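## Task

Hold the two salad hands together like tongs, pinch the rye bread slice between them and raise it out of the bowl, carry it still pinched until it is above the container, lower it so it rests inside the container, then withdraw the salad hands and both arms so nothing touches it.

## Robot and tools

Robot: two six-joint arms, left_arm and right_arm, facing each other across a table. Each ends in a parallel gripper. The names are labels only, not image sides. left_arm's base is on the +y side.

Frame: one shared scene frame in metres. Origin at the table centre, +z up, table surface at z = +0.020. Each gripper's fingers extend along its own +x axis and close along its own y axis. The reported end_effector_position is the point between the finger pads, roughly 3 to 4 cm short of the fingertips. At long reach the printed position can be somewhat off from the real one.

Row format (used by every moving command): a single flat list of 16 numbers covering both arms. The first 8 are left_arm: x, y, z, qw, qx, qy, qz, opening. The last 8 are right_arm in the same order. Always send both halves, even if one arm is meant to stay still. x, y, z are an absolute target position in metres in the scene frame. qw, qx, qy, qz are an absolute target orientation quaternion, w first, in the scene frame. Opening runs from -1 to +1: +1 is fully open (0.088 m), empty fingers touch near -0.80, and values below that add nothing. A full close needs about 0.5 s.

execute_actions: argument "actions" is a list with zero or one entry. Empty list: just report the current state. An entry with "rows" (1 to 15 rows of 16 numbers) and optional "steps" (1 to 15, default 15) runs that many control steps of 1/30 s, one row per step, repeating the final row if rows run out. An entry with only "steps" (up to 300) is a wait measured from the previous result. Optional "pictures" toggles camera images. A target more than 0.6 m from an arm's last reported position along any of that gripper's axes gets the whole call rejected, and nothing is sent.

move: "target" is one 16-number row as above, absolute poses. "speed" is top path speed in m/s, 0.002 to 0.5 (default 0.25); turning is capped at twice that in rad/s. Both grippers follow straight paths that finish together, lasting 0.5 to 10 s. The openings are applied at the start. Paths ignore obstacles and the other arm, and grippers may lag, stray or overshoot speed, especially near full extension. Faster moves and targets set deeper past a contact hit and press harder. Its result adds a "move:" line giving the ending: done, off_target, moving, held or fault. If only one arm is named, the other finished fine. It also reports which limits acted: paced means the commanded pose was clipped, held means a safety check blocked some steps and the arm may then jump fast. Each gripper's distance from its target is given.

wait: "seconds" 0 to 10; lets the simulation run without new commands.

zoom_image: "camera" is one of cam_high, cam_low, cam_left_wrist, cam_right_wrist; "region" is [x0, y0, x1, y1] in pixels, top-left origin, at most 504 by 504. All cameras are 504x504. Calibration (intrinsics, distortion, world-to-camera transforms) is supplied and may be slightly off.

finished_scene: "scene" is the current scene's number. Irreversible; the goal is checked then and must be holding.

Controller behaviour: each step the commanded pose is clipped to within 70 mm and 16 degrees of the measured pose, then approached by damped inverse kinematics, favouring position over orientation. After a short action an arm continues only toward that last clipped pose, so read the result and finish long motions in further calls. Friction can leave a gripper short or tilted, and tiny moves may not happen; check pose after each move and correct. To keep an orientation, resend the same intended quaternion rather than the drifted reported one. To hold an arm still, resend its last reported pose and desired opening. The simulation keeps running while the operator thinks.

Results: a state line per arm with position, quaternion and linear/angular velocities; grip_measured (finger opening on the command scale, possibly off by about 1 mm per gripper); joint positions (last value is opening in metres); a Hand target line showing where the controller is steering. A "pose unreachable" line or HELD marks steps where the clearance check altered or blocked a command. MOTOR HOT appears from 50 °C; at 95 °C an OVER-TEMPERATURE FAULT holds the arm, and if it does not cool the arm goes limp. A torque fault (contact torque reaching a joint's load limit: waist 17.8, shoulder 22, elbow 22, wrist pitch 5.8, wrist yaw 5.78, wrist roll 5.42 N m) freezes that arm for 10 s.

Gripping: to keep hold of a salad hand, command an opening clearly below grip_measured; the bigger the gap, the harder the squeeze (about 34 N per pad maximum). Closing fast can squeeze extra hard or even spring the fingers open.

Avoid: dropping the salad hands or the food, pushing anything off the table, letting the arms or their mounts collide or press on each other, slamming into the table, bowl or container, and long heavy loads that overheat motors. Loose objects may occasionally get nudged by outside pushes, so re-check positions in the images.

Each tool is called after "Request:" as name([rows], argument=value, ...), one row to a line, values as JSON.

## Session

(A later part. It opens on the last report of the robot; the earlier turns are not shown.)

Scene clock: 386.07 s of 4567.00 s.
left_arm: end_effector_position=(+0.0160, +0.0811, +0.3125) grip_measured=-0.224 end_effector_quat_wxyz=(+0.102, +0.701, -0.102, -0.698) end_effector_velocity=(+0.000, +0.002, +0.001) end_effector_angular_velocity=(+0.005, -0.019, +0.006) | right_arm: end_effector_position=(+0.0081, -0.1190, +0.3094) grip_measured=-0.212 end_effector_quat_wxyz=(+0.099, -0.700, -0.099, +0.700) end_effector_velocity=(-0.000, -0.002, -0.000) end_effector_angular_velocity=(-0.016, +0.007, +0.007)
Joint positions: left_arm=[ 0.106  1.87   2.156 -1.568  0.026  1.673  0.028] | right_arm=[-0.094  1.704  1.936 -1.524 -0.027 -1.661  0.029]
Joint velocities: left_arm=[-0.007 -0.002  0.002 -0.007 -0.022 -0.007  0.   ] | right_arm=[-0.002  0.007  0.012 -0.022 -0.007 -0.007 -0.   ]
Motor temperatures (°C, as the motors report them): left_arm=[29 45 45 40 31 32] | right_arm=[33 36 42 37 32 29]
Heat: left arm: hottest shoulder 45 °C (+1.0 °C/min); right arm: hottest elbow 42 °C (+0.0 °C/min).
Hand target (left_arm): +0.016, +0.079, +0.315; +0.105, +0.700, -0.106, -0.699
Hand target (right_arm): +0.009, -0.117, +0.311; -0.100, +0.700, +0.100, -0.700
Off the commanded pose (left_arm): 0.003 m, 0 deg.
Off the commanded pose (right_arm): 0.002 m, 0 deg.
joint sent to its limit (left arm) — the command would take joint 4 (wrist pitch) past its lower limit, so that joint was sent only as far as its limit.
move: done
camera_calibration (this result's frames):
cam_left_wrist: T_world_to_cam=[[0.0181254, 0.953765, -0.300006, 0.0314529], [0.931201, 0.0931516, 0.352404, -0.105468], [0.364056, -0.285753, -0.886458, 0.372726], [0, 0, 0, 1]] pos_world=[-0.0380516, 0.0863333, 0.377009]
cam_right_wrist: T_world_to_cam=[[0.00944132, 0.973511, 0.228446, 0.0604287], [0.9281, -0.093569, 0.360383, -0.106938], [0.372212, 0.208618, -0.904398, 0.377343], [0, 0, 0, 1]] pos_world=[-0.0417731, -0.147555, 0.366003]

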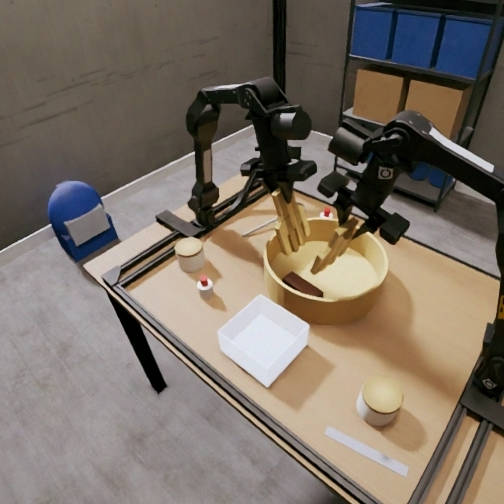

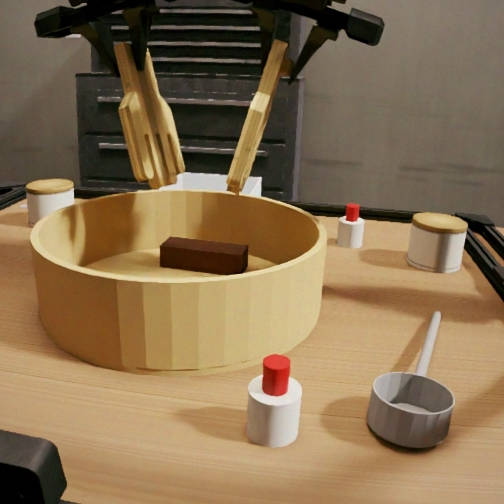

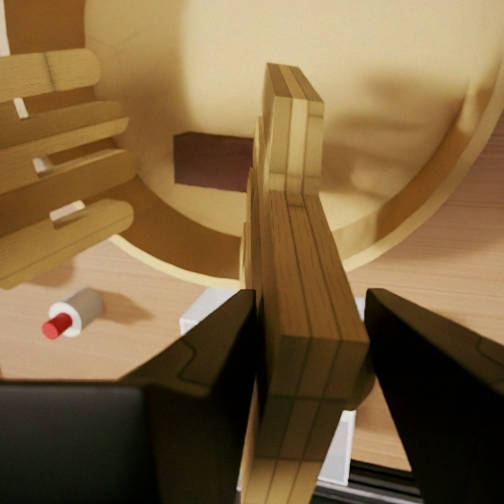

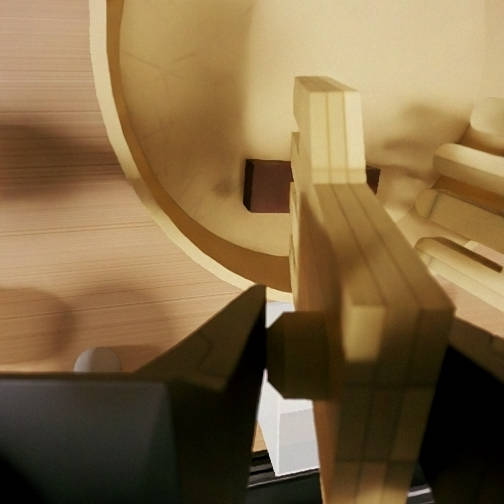

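Request:
move(target=[0.008,0.122,0.245,0.11,0.698,-0.11,-0.698,-1,0.004,-0.162,0.241,0.11,-0.698,-0.11,0.698,-1], speed=0.07)

Request:
move(target=[0.008,0.122,0.198,0.11,0.698,-0.11,-0.698,-1,0.004,-0.162,0.194,0.11,-0.698,-0.11,0.698,-1], speed=0.04)

Request:
move(target=[0.008,0.09,0.197,0.11,0.698,-0.11,-0.698,-1,0.004,-0.128,0.194,0.11,-0.698,-0.11,0.698,-1], speed=0.03)

Request:
move(target=[0.008,0.086,0.228,0.12,0.697,-0.12,-0.697,-1,0.004,-0.124,0.227,0.12,-0.697,-0.12,0.697,-1], speed=0.02)

Scene clock: 388.37 s of 4567.00 s.
left_arm: end_effector_position=(+0.0099, +0.1209, +0.2428) grip_measured=-0.224 end_effector_quat_wxyz=(+0.106, +0.700, -0.105, -0.698) end_effector_velocity=(-0.004, +0.002, +0.000) end_effector_angular_velocity=(-0.018, +0.012, +0.012) | right_arm: end_effector_position=(+0.0040, -0.1615, +0.2404) grip_measured=-0.212 end_effector_quat_wxyz=(+0.107, -0.700, -0.107, +0.699) end_effector_velocity=(-0.003, -0.002, -0.001) end_effector_angular_velocity=(+0.019, +0.017, +0.011)
Joint positions: left_arm=[ 0.1    1.591  1.529 -1.209  0.026  1.665  0.028] | right_arm=[-0.094  1.434  1.372 -1.207 -0.027 -1.661  0.029]
Joint velocities: left_arm=[-0.007 -0.022 -0.027  0.022  0.007 -0.022 -0.   ] | right_arm=[-0.002 -0.022 -0.027  0.022 -0.022 -0.007 -0.001]
Motor temperatures (°C, as the motors report them): left_arm=[29 45 45 40 31 32] | right_arm=[33 36 42 37 32 29]
Heat: left arm: hottest shoulder 45 °C (+1.0 °C/min); right arm: hottest elbow 42 °C (+0.0 °C/min).
Hand target (left_arm): +0.008, +0.123, +0.245; +0.110, +0.698, -0.110, -0.698
Hand target (right_arm): +0.004, -0.163, +0.241; -0.110, +0.698, +0.110, -0.699
Off the commanded pose (left_arm): 0.003 m, 1 deg.
Off the commanded pose (right_arm): 0.001 m, 1 deg.
move: done
camera_calibration (this result's frames):
cam_left_wrist: T_world_to_cam=[[0.01665, 0.950653, -0.30981, -0.0245614], [0.931455, 0.0978917, 0.35044, -0.0789702], [0.363474, -0.294409, -0.883861, 0.324979], [0, 0, 0, 1]] pos_world=[-0.0441553, 0.126757, 0.307301]
cam_right_wrist: T_world_to_cam=[[0.00893309, 0.968148, 0.250219, 0.111501], [0.927334, -0.101642, 0.360166, -0.0835739], [0.374127, 0.228819, -0.898705, 0.32723], [0, 0, 0, 1]] pos_world=[-0.0459208, -0.191321, 0.296285]

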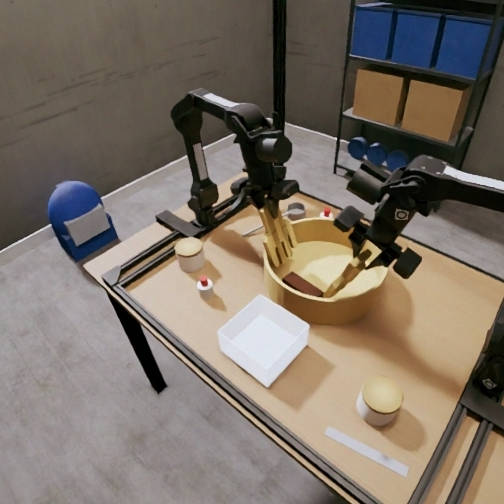

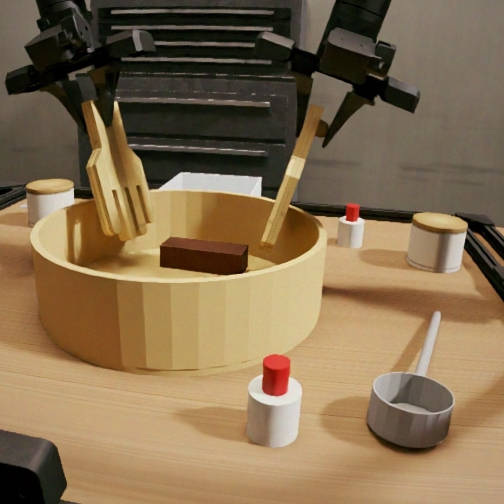

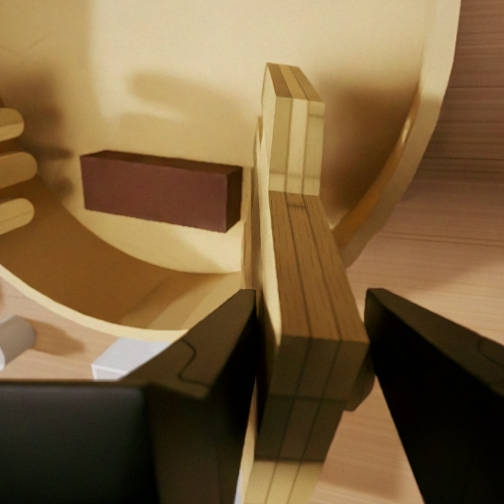

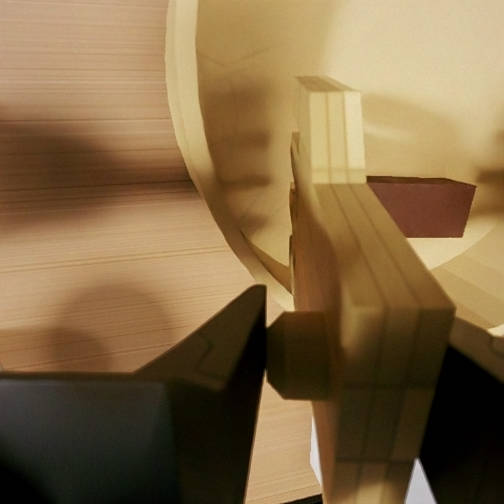

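Scene clock: 389.83 s of 4567.00 s.
left_arm: end_effector_position=(+0.0070, +0.1197, +0.2015) grip_measured=-0.224 end_effector_quat_wxyz=(+0.111, +0.697, -0.114, -0.700) end_effector_velocity=(-0.002, +0.003, -0.001) end_effector_angular_velocity=(-0.002, -0.009, -0.012) | right_arm: end_effector_position=(+0.0012, -0.1565, +0.2001) grip_measured=-0.212 end_effector_quat_wxyz=(+0.114, -0.694, -0.122, +0.700) end_effector_velocity=(-0.002, +0.001, -0.005) end_effector_angular_velocity=(+0.004, +0.018, +0.012)
Joint positions: left_arm=[ 0.095  1.565  1.333 -1.021  0.035  1.666  0.028] | right_arm=[-0.09   1.411  1.183 -1.009 -0.039 -1.664  0.029]
Joint velocities: left_arm=[-0.007 -0.012 -0.017  0.007 -0.007  0.007 -0.   ] | right_arm=[-0.002  0.002 -0.017  0.022 -0.022 -0.007 -0.   ]
Motor temperatures (°C, as the motors report them): left_arm=[29 45 45 39 31 32] | right_arm=[33 36 41 37 32 29]
Heat: left arm: hottest shoulder 45 °C (+1.0 °C/min); right arm: hottest elbow 41 °C (-1.0 °C/min).
Hand target (left_arm): +0.008, +0.122, +0.198; +0.110, +0.698, -0.110, -0.699
Hand target (right_arm): +0.004, -0.162, +0.194; -0.110, +0.698, +0.110, -0.699
Off the commanded pose (left_arm): 0.004 m, 1 deg.
Off the commanded pose (right_arm): 0.009 m, 2 deg.
move: off_target (right_arm)
camera_calibration (this result's frames):
cam_left_wrist: T_world_to_cam=[[0.0217999, 0.944407, -0.328054, -0.031775], [0.934693, 0.0971923, 0.341911, -0.0599246], [0.354788, -0.314084, -0.880612, 0.29095], [0, 0, 0, 1]] pos_world=[-0.0465216, 0.127215, 0.266279]
cam_right_wrist: T_world_to_cam=[[-0.000277838, 0.95942, 0.281981, 0.109106], [0.93124, -0.102507, 0.349692, -0.0639117], [0.364406, 0.262689, -0.893422, 0.295157], [0, 0, 0, 1]] pos_world=[-0.0480094, -0.188764, 0.255283]

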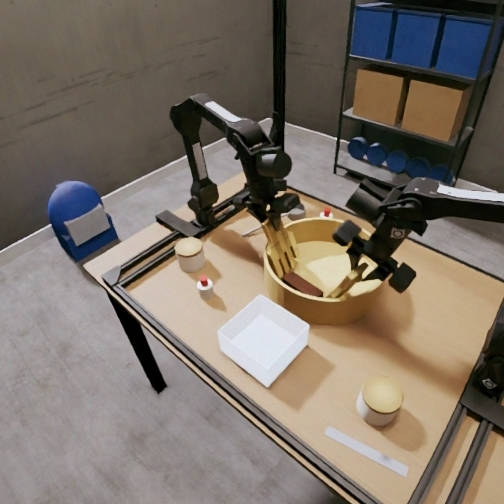

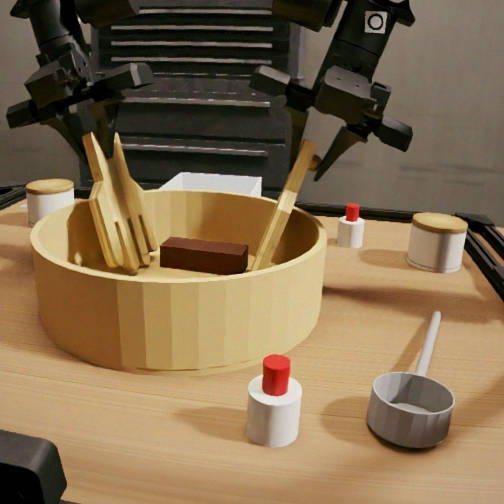

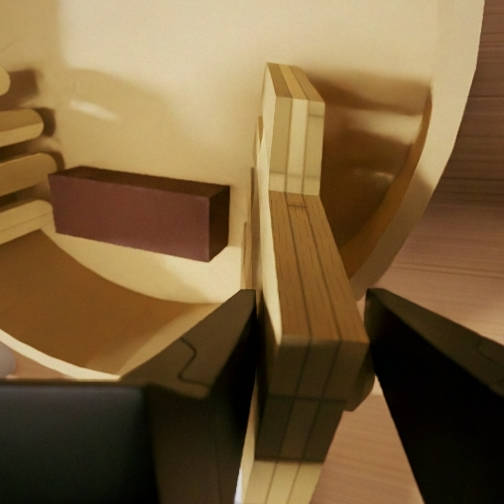

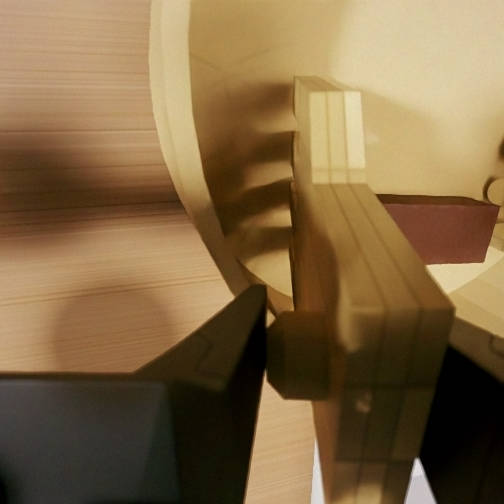

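Scene clock: 391.07 s of 4567.00 s.
left_arm: end_effector_position=(+0.0079, +0.1017, +0.2020) grip_measured=-0.225 end_effector_quat_wxyz=(+0.108, +0.697, -0.105, -0.701) end_effector_velocity=(+0.005, -0.001, +0.001) end_effector_angular_velocity=(+0.006, -0.037, +0.001) | right_arm: end_effector_position=(+0.0027, -0.1388, +0.1967) grip_measured=-0.212 end_effector_quat_wxyz=(+0.106, -0.696, -0.104, +0.702) end_effector_velocity=(-0.001, -0.002, -0.003) end_effector_angular_velocity=(-0.026, +0.011, -0.007)
Joint positions: left_arm=[ 0.091  1.646  1.424 -1.047  0.031  1.653  0.028] | right_arm=[-0.087  1.508  1.265 -1.031 -0.034 -1.65   0.029]
Joint velocities: left_arm=[-0.002  0.007  0.012 -0.007 -0.037  0.007 -0.   ] | right_arm=[-0.002  0.012  0.007 -0.022 -0.007  0.007 -0.   ]
Motor temperatures (°C, as the motors report them): left_arm=[29 45 45 40 31 32] | right_arm=[33 36 42 37 32 29]
Heat: left arm: hottest shoulder 45 °C (+1.0 °C/min); right arm: hottest elbow 42 °C (+0.0 °C/min).
Hand target (left_arm): +0.008, +0.091, +0.197; +0.110, +0.699, -0.110, -0.698
Hand target (right_arm): +0.004, -0.128, +0.194; -0.110, +0.699, +0.110, -0.698
Off the commanded pose (left_arm): 0.013 m, 1 deg.
Off the commanded pose (right_arm): 0.011 m, 1 deg.
move: off_target (left_arm, right_arm)
camera_calibration (this result's frames):
cam_left_wrist: T_world_to_cam=[[0.0127764, 0.949918, -0.312239, -0.018355], [0.934374, 0.0998534, 0.342015, -0.0594893], [0.356064, -0.296118, -0.886303, 0.284691], [0, 0, 0, 1]] pos_world=[-0.0455483, 0.107678, 0.266937]
cam_right_wrist: T_world_to_cam=[[0.0123561, 0.969132, 0.246234, 0.101447], [0.930878, -0.101068, 0.351072, -0.0624361], [0.365121, 0.224876, -0.903392, 0.28369], [0, 0, 0, 1]] pos_world=[-0.0467141, -0.168421, 0.253223]

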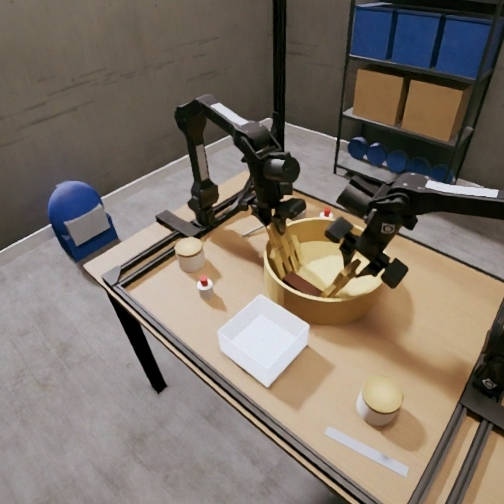

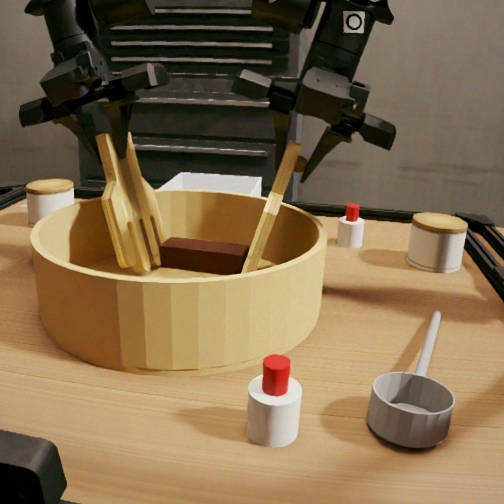

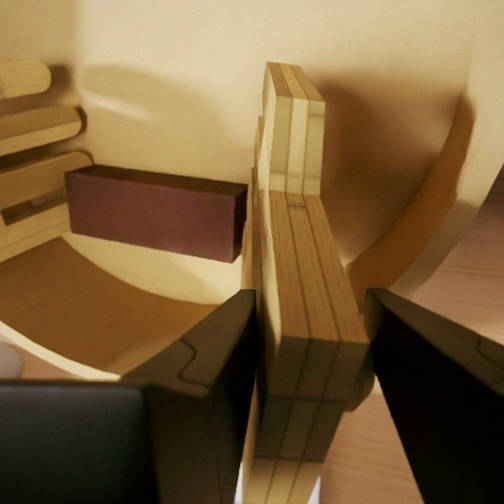

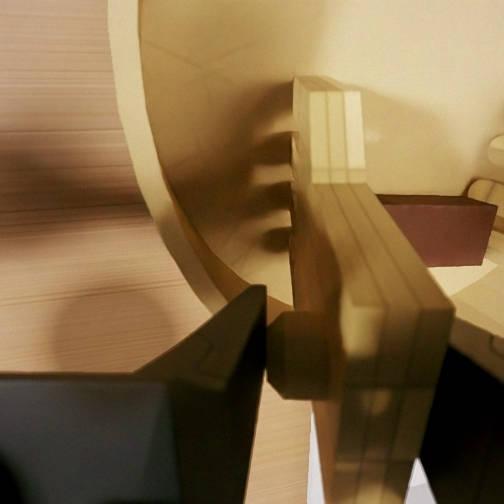

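Scene clock: 392.97 s of 4567.00 s.
left_arm: end_effector_position=(+0.0089, +0.0971, +0.2167) grip_measured=-0.225 end_effector_quat_wxyz=(+0.103, +0.699, -0.099, -0.701) end_effector_velocity=(+0.002, -0.000, -0.001) end_effector_angular_velocity=(+0.009, -0.018, +0.011) | right_arm: end_effector_position=(+0.0034, -0.1350, +0.2165) grip_measured=-0.212 end_effector_quat_wxyz=(+0.103, -0.697, -0.101, +0.702) end_effector_velocity=(-0.000, -0.006, -0.001) end_effector_angular_velocity=(-0.032, -0.006, +0.007)
Joint positions: left_arm=[ 0.091  1.68   1.523 -1.129  0.027  1.652  0.028] | right_arm=[-0.087  1.533  1.369 -1.119 -0.031 -1.65   0.029]
Joint velocities: left_arm=[-0.002  0.007  0.007 -0.007 -0.022 -0.007 -0.   ] | right_arm=[ 0.002  0.002  0.007 -0.037  0.007 -0.007 -0.   ]
Motor temperatures (°C, as the motors report them): left_arm=[29 45 45 40 31 32] | right_arm=[33 36 42 37 32 29]
Heat: left arm: hottest shoulder 45 °C (+1.0 °C/min); right arm: hottest elbow 42 °C (+0.0 °C/min).
Hand target (left_arm): +0.008, +0.086, +0.228; +0.120, +0.697, -0.120, -0.697
Hand target (right_arm): +0.004, -0.124, +0.227; -0.120, +0.697, +0.120, -0.697
Off the commanded pose (left_arm): 0.016 m, 3 deg.
Off the commanded pose (right_arm): 0.015 m, 3 deg.
move: off_target (left_arm, right_arm)
camera_calibration (this result's frames):
cam_left_wrist: T_world_to_cam=[[0.0104694, 0.955025, -0.296339, -0.0133466], [0.933542, 0.0968593, 0.345134, -0.0653507], [0.358315, -0.280258, -0.890542, 0.295316], [0, 0, 0, 1]] pos_world=[-0.044669, 0.101841, 0.281591]
cam_right_wrist: T_world_to_cam=[[0.0130598, 0.971376, 0.237187, 0.0951103], [0.930186, -0.0988309, 0.353534, -0.0698929], [0.366856, 0.216011, -0.904851, 0.299501], [0, 0, 0, 1]] pos_world=[-0.0461024, -0.163991, 0.273154]

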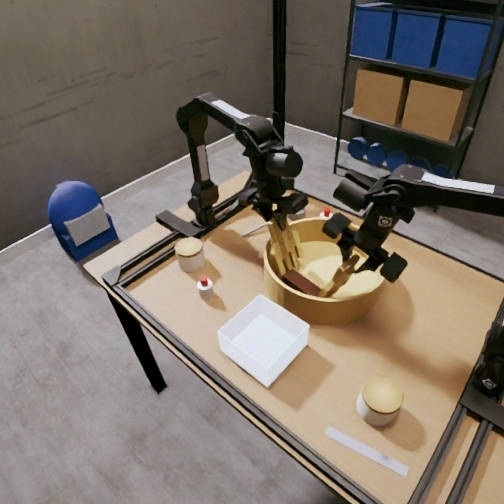

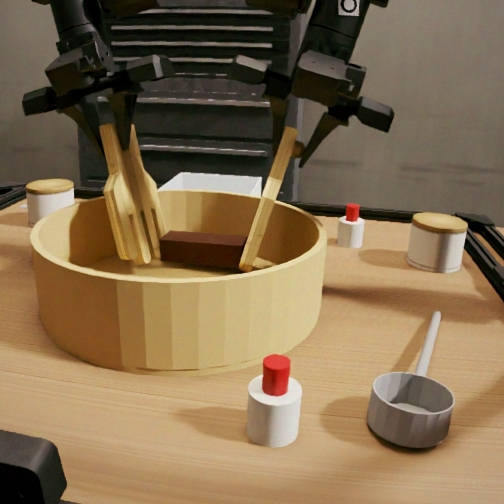

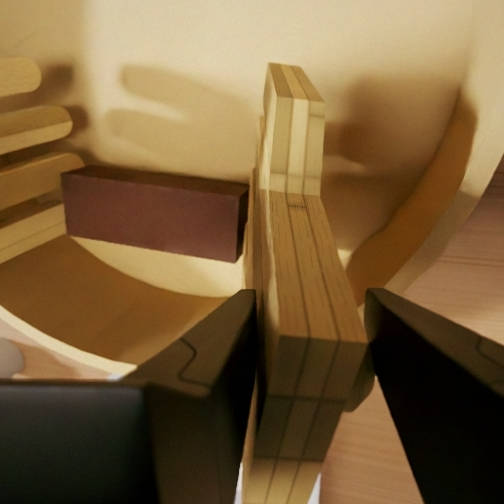

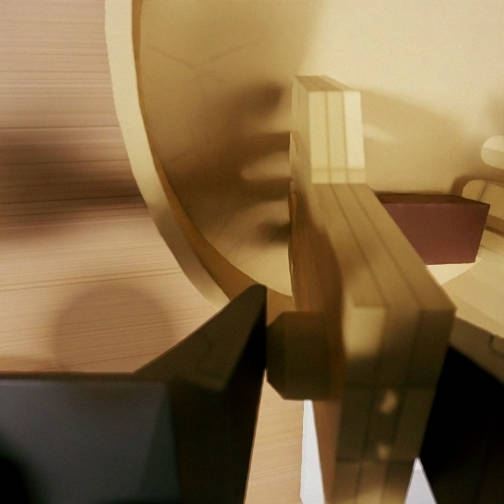

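Request:
move(target=[0.008,0.084,0.262,0.12,0.697,-0.12,-0.697,-1,0.004,-0.122,0.259,0.12,-0.697,-0.12,0.697,-1], speed=0.015)

Scene clock: 396.60 s of 4567.00 s.
left_arm: end_effector_position=(+0.0094, +0.0949, +0.2513) grip_measured=-0.225 end_effector_quat_wxyz=(+0.103, +0.700, -0.098, -0.700) end_effector_velocity=(+0.003, -0.003, +0.003) end_effector_angular_velocity=(-0.015, -0.016, +0.025) | right_arm: end_effector_position=(+0.0036, -0.1334, +0.2481) grip_measured=-0.212 end_effector_quat_wxyz=(+0.101, -0.698, -0.098, +0.702) end_effector_velocity=(-0.001, -0.003, -0.001) end_effector_angular_velocity=(-0.021, +0.007, +0.007)
Joint positions: left_arm=[ 0.091  1.711  1.698 -1.274  0.026  1.651  0.028] | right_arm=[-0.087  1.561  1.524 -1.253 -0.031 -1.65   0.029]
Joint velocities: left_arm=[-0.002  0.002  0.012  0.007 -0.022 -0.022 -0.   ] | right_arm=[-0.002  0.007  0.007 -0.022 -0.007 -0.007 -0.   ]
Motor temperatures (°C, as the motors report them): left_arm=[29 45 46 41 31 32] | right_arm=[33 36 42 38 32 29]
Heat: left arm: hottest elbow 46 °C (+1.0 °C/min); right arm: hottest elbow 42 °C (+0.0 °C/min).
Hand target (left_arm): +0.008, +0.084, +0.262; +0.120, +0.697, -0.120, -0.697
Hand target (right_arm): +0.004, -0.122, +0.259; -0.120, +0.697, +0.120, -0.697
Off the commanded pose (left_arm): 0.015 m, 3 deg.
Off the commanded pose (right_arm): 0.016 m, 3 deg.
move: off_target (left_arm, right_arm)
camera_calibration (this result's frames):
cam_left_wrist: T_world_to_cam=[[0.0100744, 0.955533, -0.294711, -0.00139044], [0.932909, 0.0971166, 0.346769, -0.0779932], [0.359971, -0.278432, -0.890447, 0.325184], [0, 0, 0, 1]] pos_world=[-0.0442821, 0.0994446, 0.316195]
cam_right_wrist: T_world_to_cam=[[0.0135912, 0.97289, 0.230869, 0.0878321], [0.930248, -0.0969736, 0.353886, -0.0809233], [0.366681, 0.209956, -0.906346, 0.327225], [0, 0, 0, 1]] pos_world=[-0.045902, -0.162001, 0.304939]

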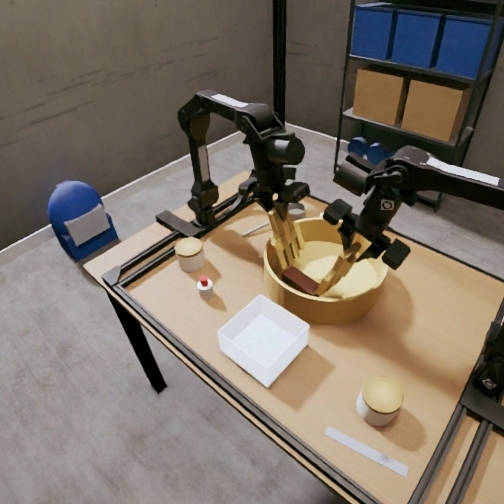

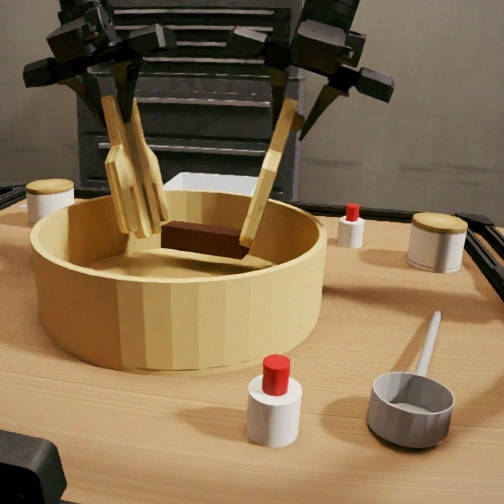

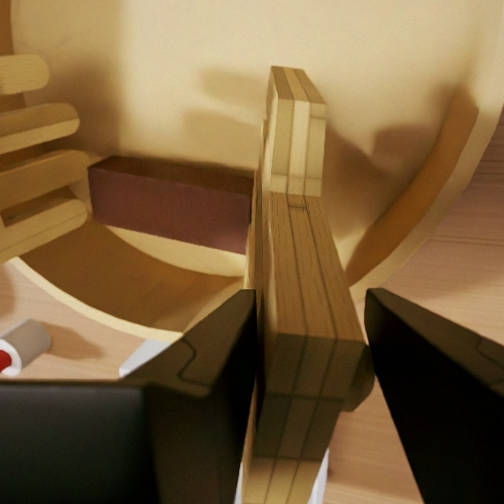

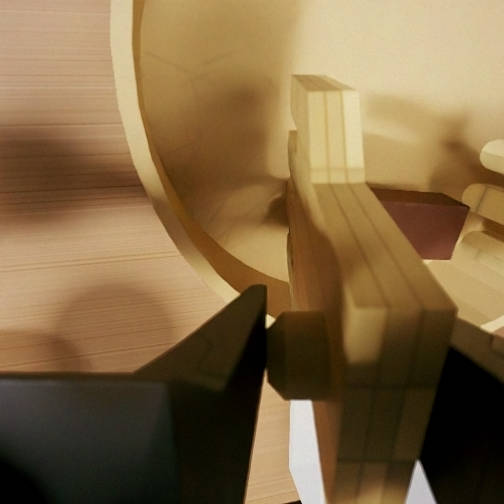

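Request:
move(target=[0.012,0.116,0.235,0.11,0.698,-0.11,-0.698,-1,0.006,-0.156,0.231,0.11,-0.698,-0.11,0.698,-1], speed=0.03)

Request:
move(target=[0.012,0.12,0.198,0.11,0.698,-0.11,-0.698,-1,0.006,-0.158,0.193,0.11,-0.698,-0.11,0.698,-1], speed=0.04)

Request:
move(target=[0.012,0.078,0.197,0.125,0.696,-0.125,-0.696,-1,0.006,-0.116,0.193,0.125,-0.696,-0.125,0.696,-1], speed=0.03)

Request:
move(target=[0.012,0.078,0.315,0.145,0.692,-0.145,-0.692,-1,0.006,-0.116,0.311,0.145,-0.692,-0.145,0.692,-1], speed=0.1)

Scene clock: 398.93 s of 4567.00 s.
left_arm: end_effector_position=(+0.0119, +0.1143, +0.2326) grip_measured=-0.225 end_effector_quat_wxyz=(+0.106, +0.700, -0.106, -0.698) end_effector_velocity=(-0.001, +0.009, -0.004) end_effector_angular_velocity=(+0.031, +0.008, -0.007) | right_arm: end_effector_position=(+0.0050, -0.1549, +0.2302) grip_measured=-0.212 end_effector_quat_wxyz=(+0.107, -0.698, -0.107, +0.699) end_effector_velocity=(-0.001, -0.004, -0.002) end_effector_angular_velocity=(+0.003, +0.000, +0.021)
Joint positions: left_arm=[ 0.104  1.611  1.509 -1.17   0.027  1.671  0.028] | right_arm=[-0.098  1.452  1.346 -1.163 -0.031 -1.664  0.029]
Joint velocities: left_arm=[ 0.002 -0.012 -0.022 -0.022  0.007  0.007 -0.   ] | right_arm=[-0.002 -0.017 -0.022  0.007 -0.007 -0.022 -0.   ]
Motor temperatures (°C, as the motors report them): left_arm=[29 45 46 41 31 32] | right_arm=[33 36 42 38 32 29]
Heat: left arm: hottest elbow 46 °C (+2.0 °C/min); right arm: hottest elbow 42 °C (+0.0 °C/min).
Hand target (left_arm): +0.012, +0.116, +0.235; +0.110, +0.698, -0.110, -0.699
Hand target (right_arm): +0.006, -0.156, +0.231; -0.110, +0.698, +0.110, -0.699
Off the commanded pose (left_arm): 0.003 m, 1 deg.
Off the commanded pose (right_arm): 0.002 m, 1 deg.
move: done
camera_calibration (this result's frames):
cam_left_wrist: T_world_to_cam=[[0.0179731, 0.950825, -0.309206, -0.0216553], [0.931528, 0.0964236, 0.350654, -0.0764842], [0.363226, -0.294336, -0.883987, 0.313236], [0, 0, 0, 1]] pos_world=[-0.042139, 0.120162, 0.29702]
cam_right_wrist: T_world_to_cam=[[0.00902268, 0.967971, 0.2509, 0.10755], [0.928401, -0.101319, 0.357501, -0.0794541], [0.371472, 0.22971, -0.899579, 0.316489], [0, 0, 0, 1]] pos_world=[-0.0447719, -0.184856, 0.286128]

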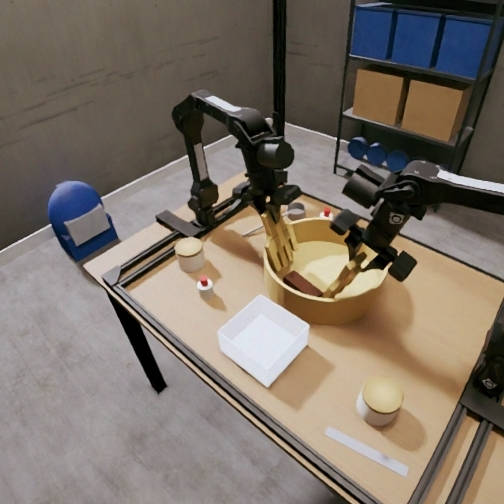

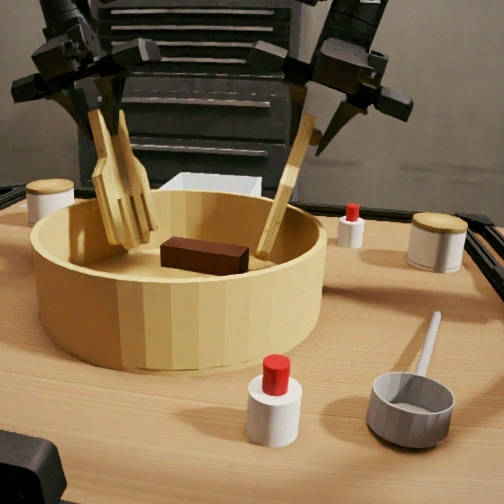

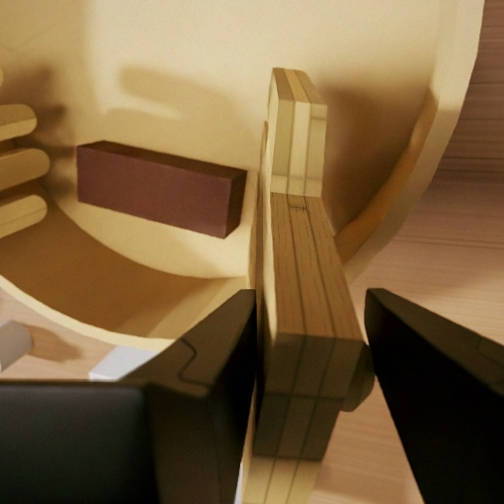

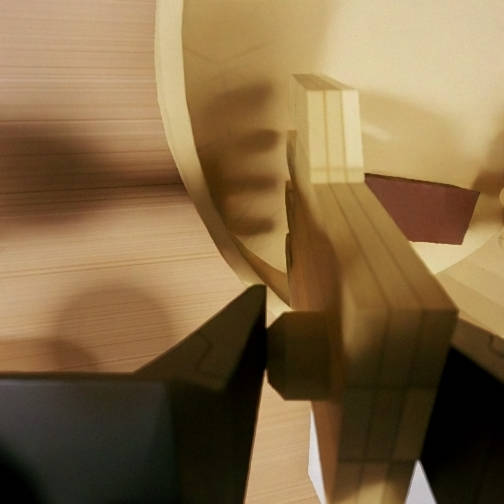

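Scene clock: 400.17 s of 4567.00 s.
left_arm: end_effector_position=(+0.0091, +0.1160, +0.2027) grip_measured=-0.225 end_effector_quat_wxyz=(+0.112, +0.695, -0.119, -0.700) end_effector_velocity=(-0.000, +0.003, +0.000) end_effector_angular_velocity=(-0.006, -0.001, +0.021) | right_arm: end_effector_position=(+0.0033, -0.1527, +0.1985) grip_measured=-0.212 end_effector_quat_wxyz=(+0.114, -0.695, -0.120, +0.700) end_effector_velocity=(-0.003, -0.000, -0.003) end_effector_angular_velocity=(+0.009, +0.013, +0.025)
Joint positions: left_arm=[ 0.103  1.574  1.345 -1.017  0.041  1.677  0.028] | right_arm=[-0.096  1.428  1.192 -1.003 -0.04  -1.669  0.029]
Joint velocities: left_arm=[-0.002 -0.017 -0.017  0.007 -0.007 -0.022  0.   ] | right_arm=[-0.002 -0.007 -0.022  0.022 -0.022 -0.022  0.   ]
Motor temperatures (°C, as the motors report them): left_arm=[29 45 46 41 31 32] | right_arm=[33 36 42 38 32 29]
Heat: left arm: hottest elbow 46 °C (+2.0 °C/min); right arm: hottest elbow 42 °C (+0.0 °C/min).
Hand target (left_arm): +0.012, +0.120, +0.198; +0.110, +0.699, -0.110, -0.698
Hand target (right_arm): +0.006, -0.158, +0.193; -0.110, +0.698, +0.110, -0.699
Off the commanded pose (left_arm): 0.007 m, 1 deg.
Off the commanded pose (right_arm): 0.008 m, 1 deg.
move: done
camera_calibration (this result's frames):
cam_left_wrist: T_world_to_cam=[[0.0261692, 0.941945, -0.334745, -0.0263507], [0.93556, 0.0949, 0.340179, -0.0613284], [0.352198, -0.322077, -0.878762, 0.290631], [0, 0, 0, 1]] pos_world=[-0.0442936, 0.124246, 0.267437]
cam_right_wrist: T_world_to_cam=[[0.00100726, 0.960125, 0.279568, 0.106474], [0.930988, -0.102957, 0.350231, -0.0651747], [0.365049, 0.259922, -0.893968, 0.291696], [0, 0, 0, 1]] pos_world=[-0.0459138, -0.184757, 0.253826]

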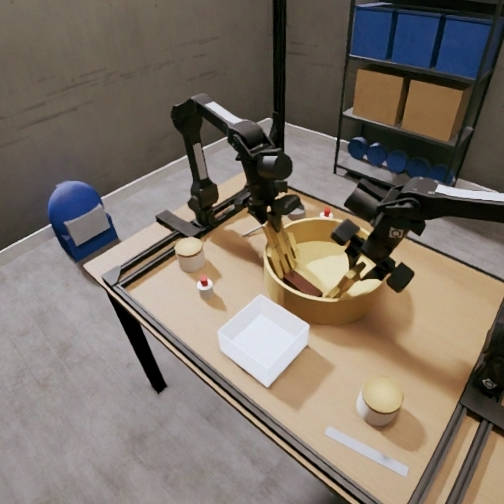

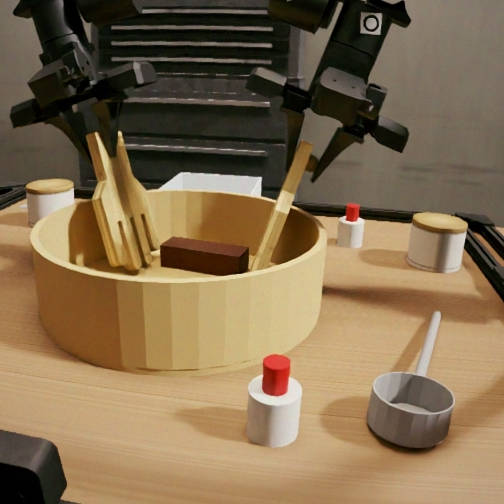

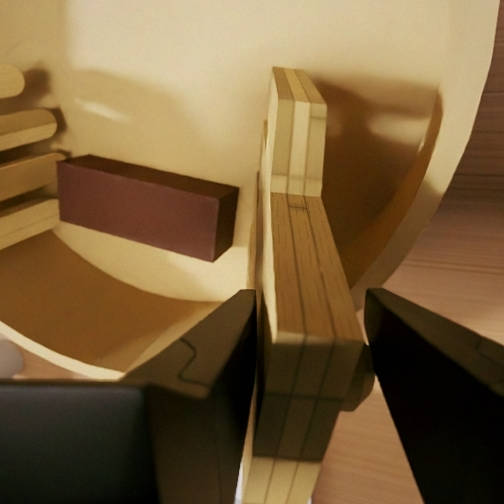

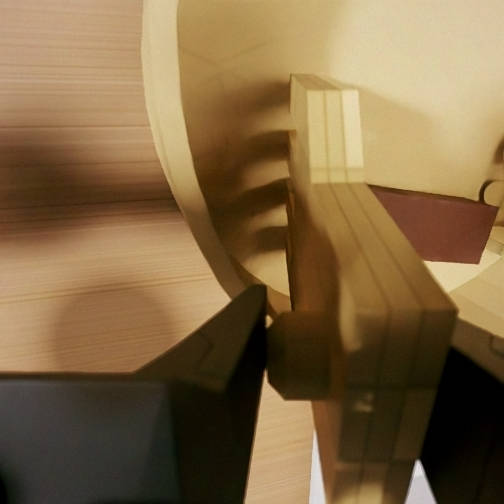

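Scene clock: 401.70 s of 4567.00 s.
left_arm: end_effector_position=(+0.0127, +0.0935, +0.2041) grip_measured=-0.218 end_effector_quat_wxyz=(+0.120, +0.698, -0.119, -0.696) end_effector_velocity=(+0.001, -0.003, -0.003) end_effector_angular_velocity=(+0.005, -0.018, +0.007) | right_arm: end_effector_position=(+0.0083, -0.1271, +0.1978) grip_measured=-0.207 end_effector_quat_wxyz=(+0.126, -0.699, -0.117, +0.694) end_effector_velocity=(+0.000, -0.003, -0.000) end_effector_angular_velocity=(-0.018, -0.003, -0.007)
Joint positions: left_arm=[ 0.103  1.65   1.425 -1.008  0.031  1.666  0.028] | right_arm=[-0.096  1.517  1.264 -0.974 -0.023 -1.649  0.029]
Joint velocities: left_arm=[-0.007  0.012  0.002  0.007 -0.022 -0.007 -0.   ] | right_arm=[ 0.002  0.002  0.007 -0.022  0.007  0.007 -0.   ]
Motor temperatures (°C, as the motors report them): left_arm=[29 45 46 42 31 32] | right_arm=[33 36 42 38 32 29]
Heat: left arm: hottest elbow 46 °C (+1.0 °C/min); right arm: hottest elbow 42 °C (+0.0 °C/min).
Hand target (left_arm): +0.012, +0.079, +0.197; +0.125, +0.696, -0.125, -0.696
Hand target (right_arm): +0.006, -0.117, +0.193; -0.125, +0.696, +0.125, -0.696
Off the commanded pose (left_arm): 0.017 m, 1 deg.
Off the commanded pose (right_arm): 0.012 m, 1 deg.
move: off_target (left_arm, right_arm)
camera_calibration (this result's frames):
cam_left_wrist: T_world_to_cam=[[0.0161157, 0.937631, -0.347258, -0.00164401], [0.931856, 0.111819, 0.345169, -0.0656186], [0.362471, -0.329157, -0.871935, 0.28247], [0, 0, 0, 1]] pos_world=[-0.0412136, 0.101856, 0.268374]
cam_right_wrist: T_world_to_cam=[[0.021688, 0.956383, 0.29131, 0.0791075], [0.924353, -0.130201, 0.358636, -0.0719379], [0.380922, 0.261495, -0.886859, 0.281228], [0, 0, 0, 1]] pos_world=[-0.0423458, -0.158563, 0.252164]

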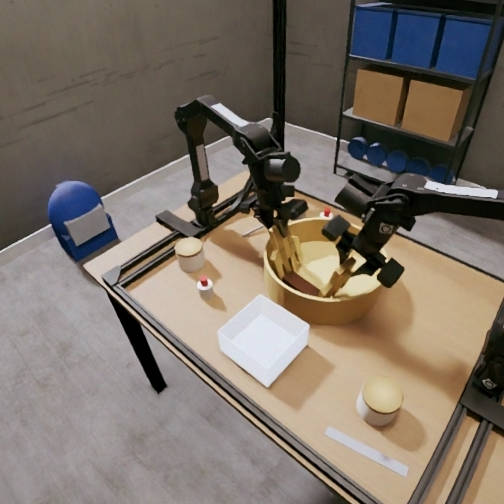

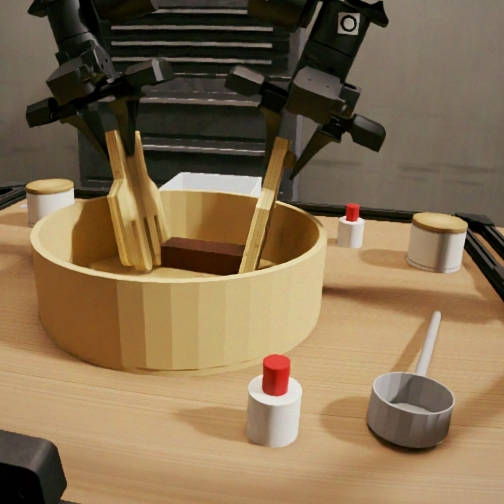

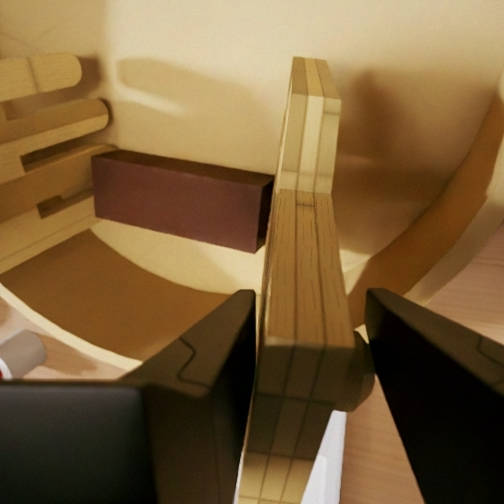

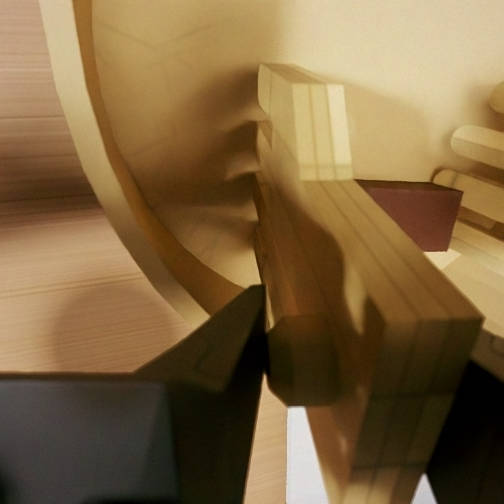

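Scene clock: 403.27 s of 4567.00 s.
left_arm: end_effector_position=(+0.0130, +0.0900, +0.3015) grip_measured=-0.218 end_effector_quat_wxyz=(+0.121, +0.698, -0.118, -0.696) end_effector_velocity=(-0.002, -0.001, -0.001) end_effector_angular_velocity=(+0.026, +0.017, +0.016) | right_arm: end_effector_position=(+0.0082, -0.1285, +0.2994) grip_measured=-0.217 end_effector_quat_wxyz=(+0.127, -0.699, -0.117, +0.694) end_effector_velocity=(-0.002, +0.005, +0.001) end_effector_angular_velocity=(-0.001, +0.018, +0.012)
Joint positions: left_arm=[ 0.103  1.751  1.94  -1.422  0.032  1.663  0.028] | right_arm=[-0.096  1.586  1.745 -1.384 -0.023 -1.649  0.028]
Joint velocities: left_arm=[-0.002  0.027  0.037 -0.037  0.007 -0.022  0.   ] | right_arm=[-0.002  0.022  0.027 -0.007 -0.022 -0.007 -0.   ]
Motor temperatures (°C, as the motors report them): left_arm=[29 45 46 42 31 32] | right_arm=[33 36 42 39 32 29]
Heat: left arm: hottest elbow 46 °C (+1.0 °C/min); right arm: hottest elbow 42 °C (+0.0 °C/min).
Hand target (left_arm): +0.012, +0.078, +0.315; +0.145, +0.692, -0.145, -0.692
Hand target (right_arm): +0.006, -0.116, +0.311; -0.145, +0.692, +0.145, -0.692
Off the commanded pose (left_arm): 0.018 m, 4 deg.
Off the commanded pose (right_arm): 0.017 m, 4 deg.
move: off_target (left_arm, right_arm)
camera_calibration (this result's frames):
cam_left_wrist: T_world_to_cam=[[0.0134, 0.938046, -0.346251, 0.0350973], [0.932056, 0.11367, 0.34402, -0.0989443], [0.362065, -0.327336, -0.872789, 0.366231], [0, 0, 0, 1]] pos_world=[-0.0408482, 0.0982046, 0.365834]
cam_right_wrist: T_world_to_cam=[[0.0220209, 0.956042, 0.292402, 0.0504648], [0.924264, -0.130962, 0.358589, -0.108636], [0.381119, 0.26236, -0.886519, 0.371715], [0, 0, 0, 1]] pos_world=[-0.0423707, -0.159997, 0.353732]

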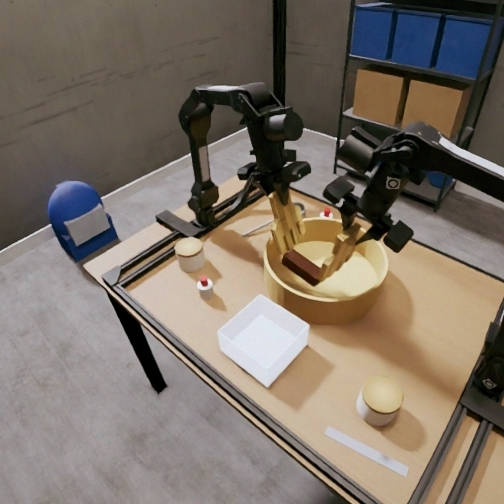

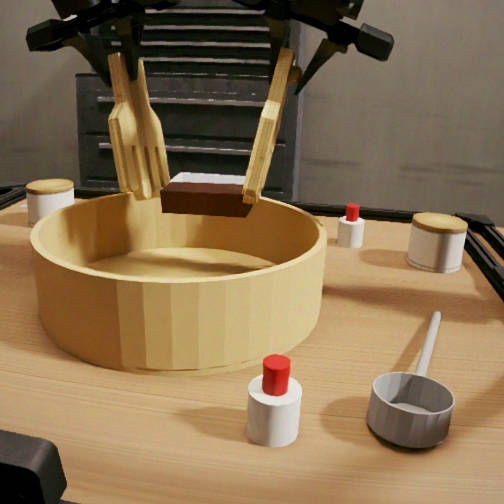

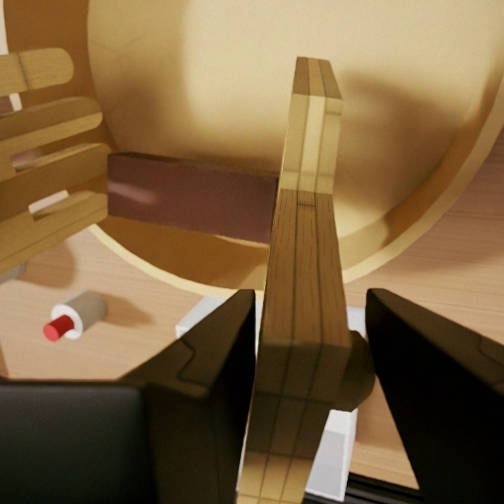

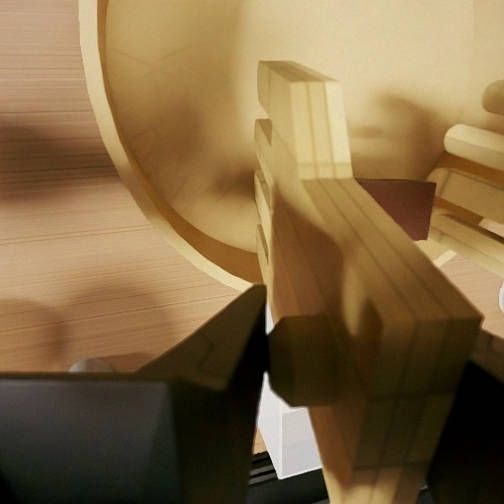

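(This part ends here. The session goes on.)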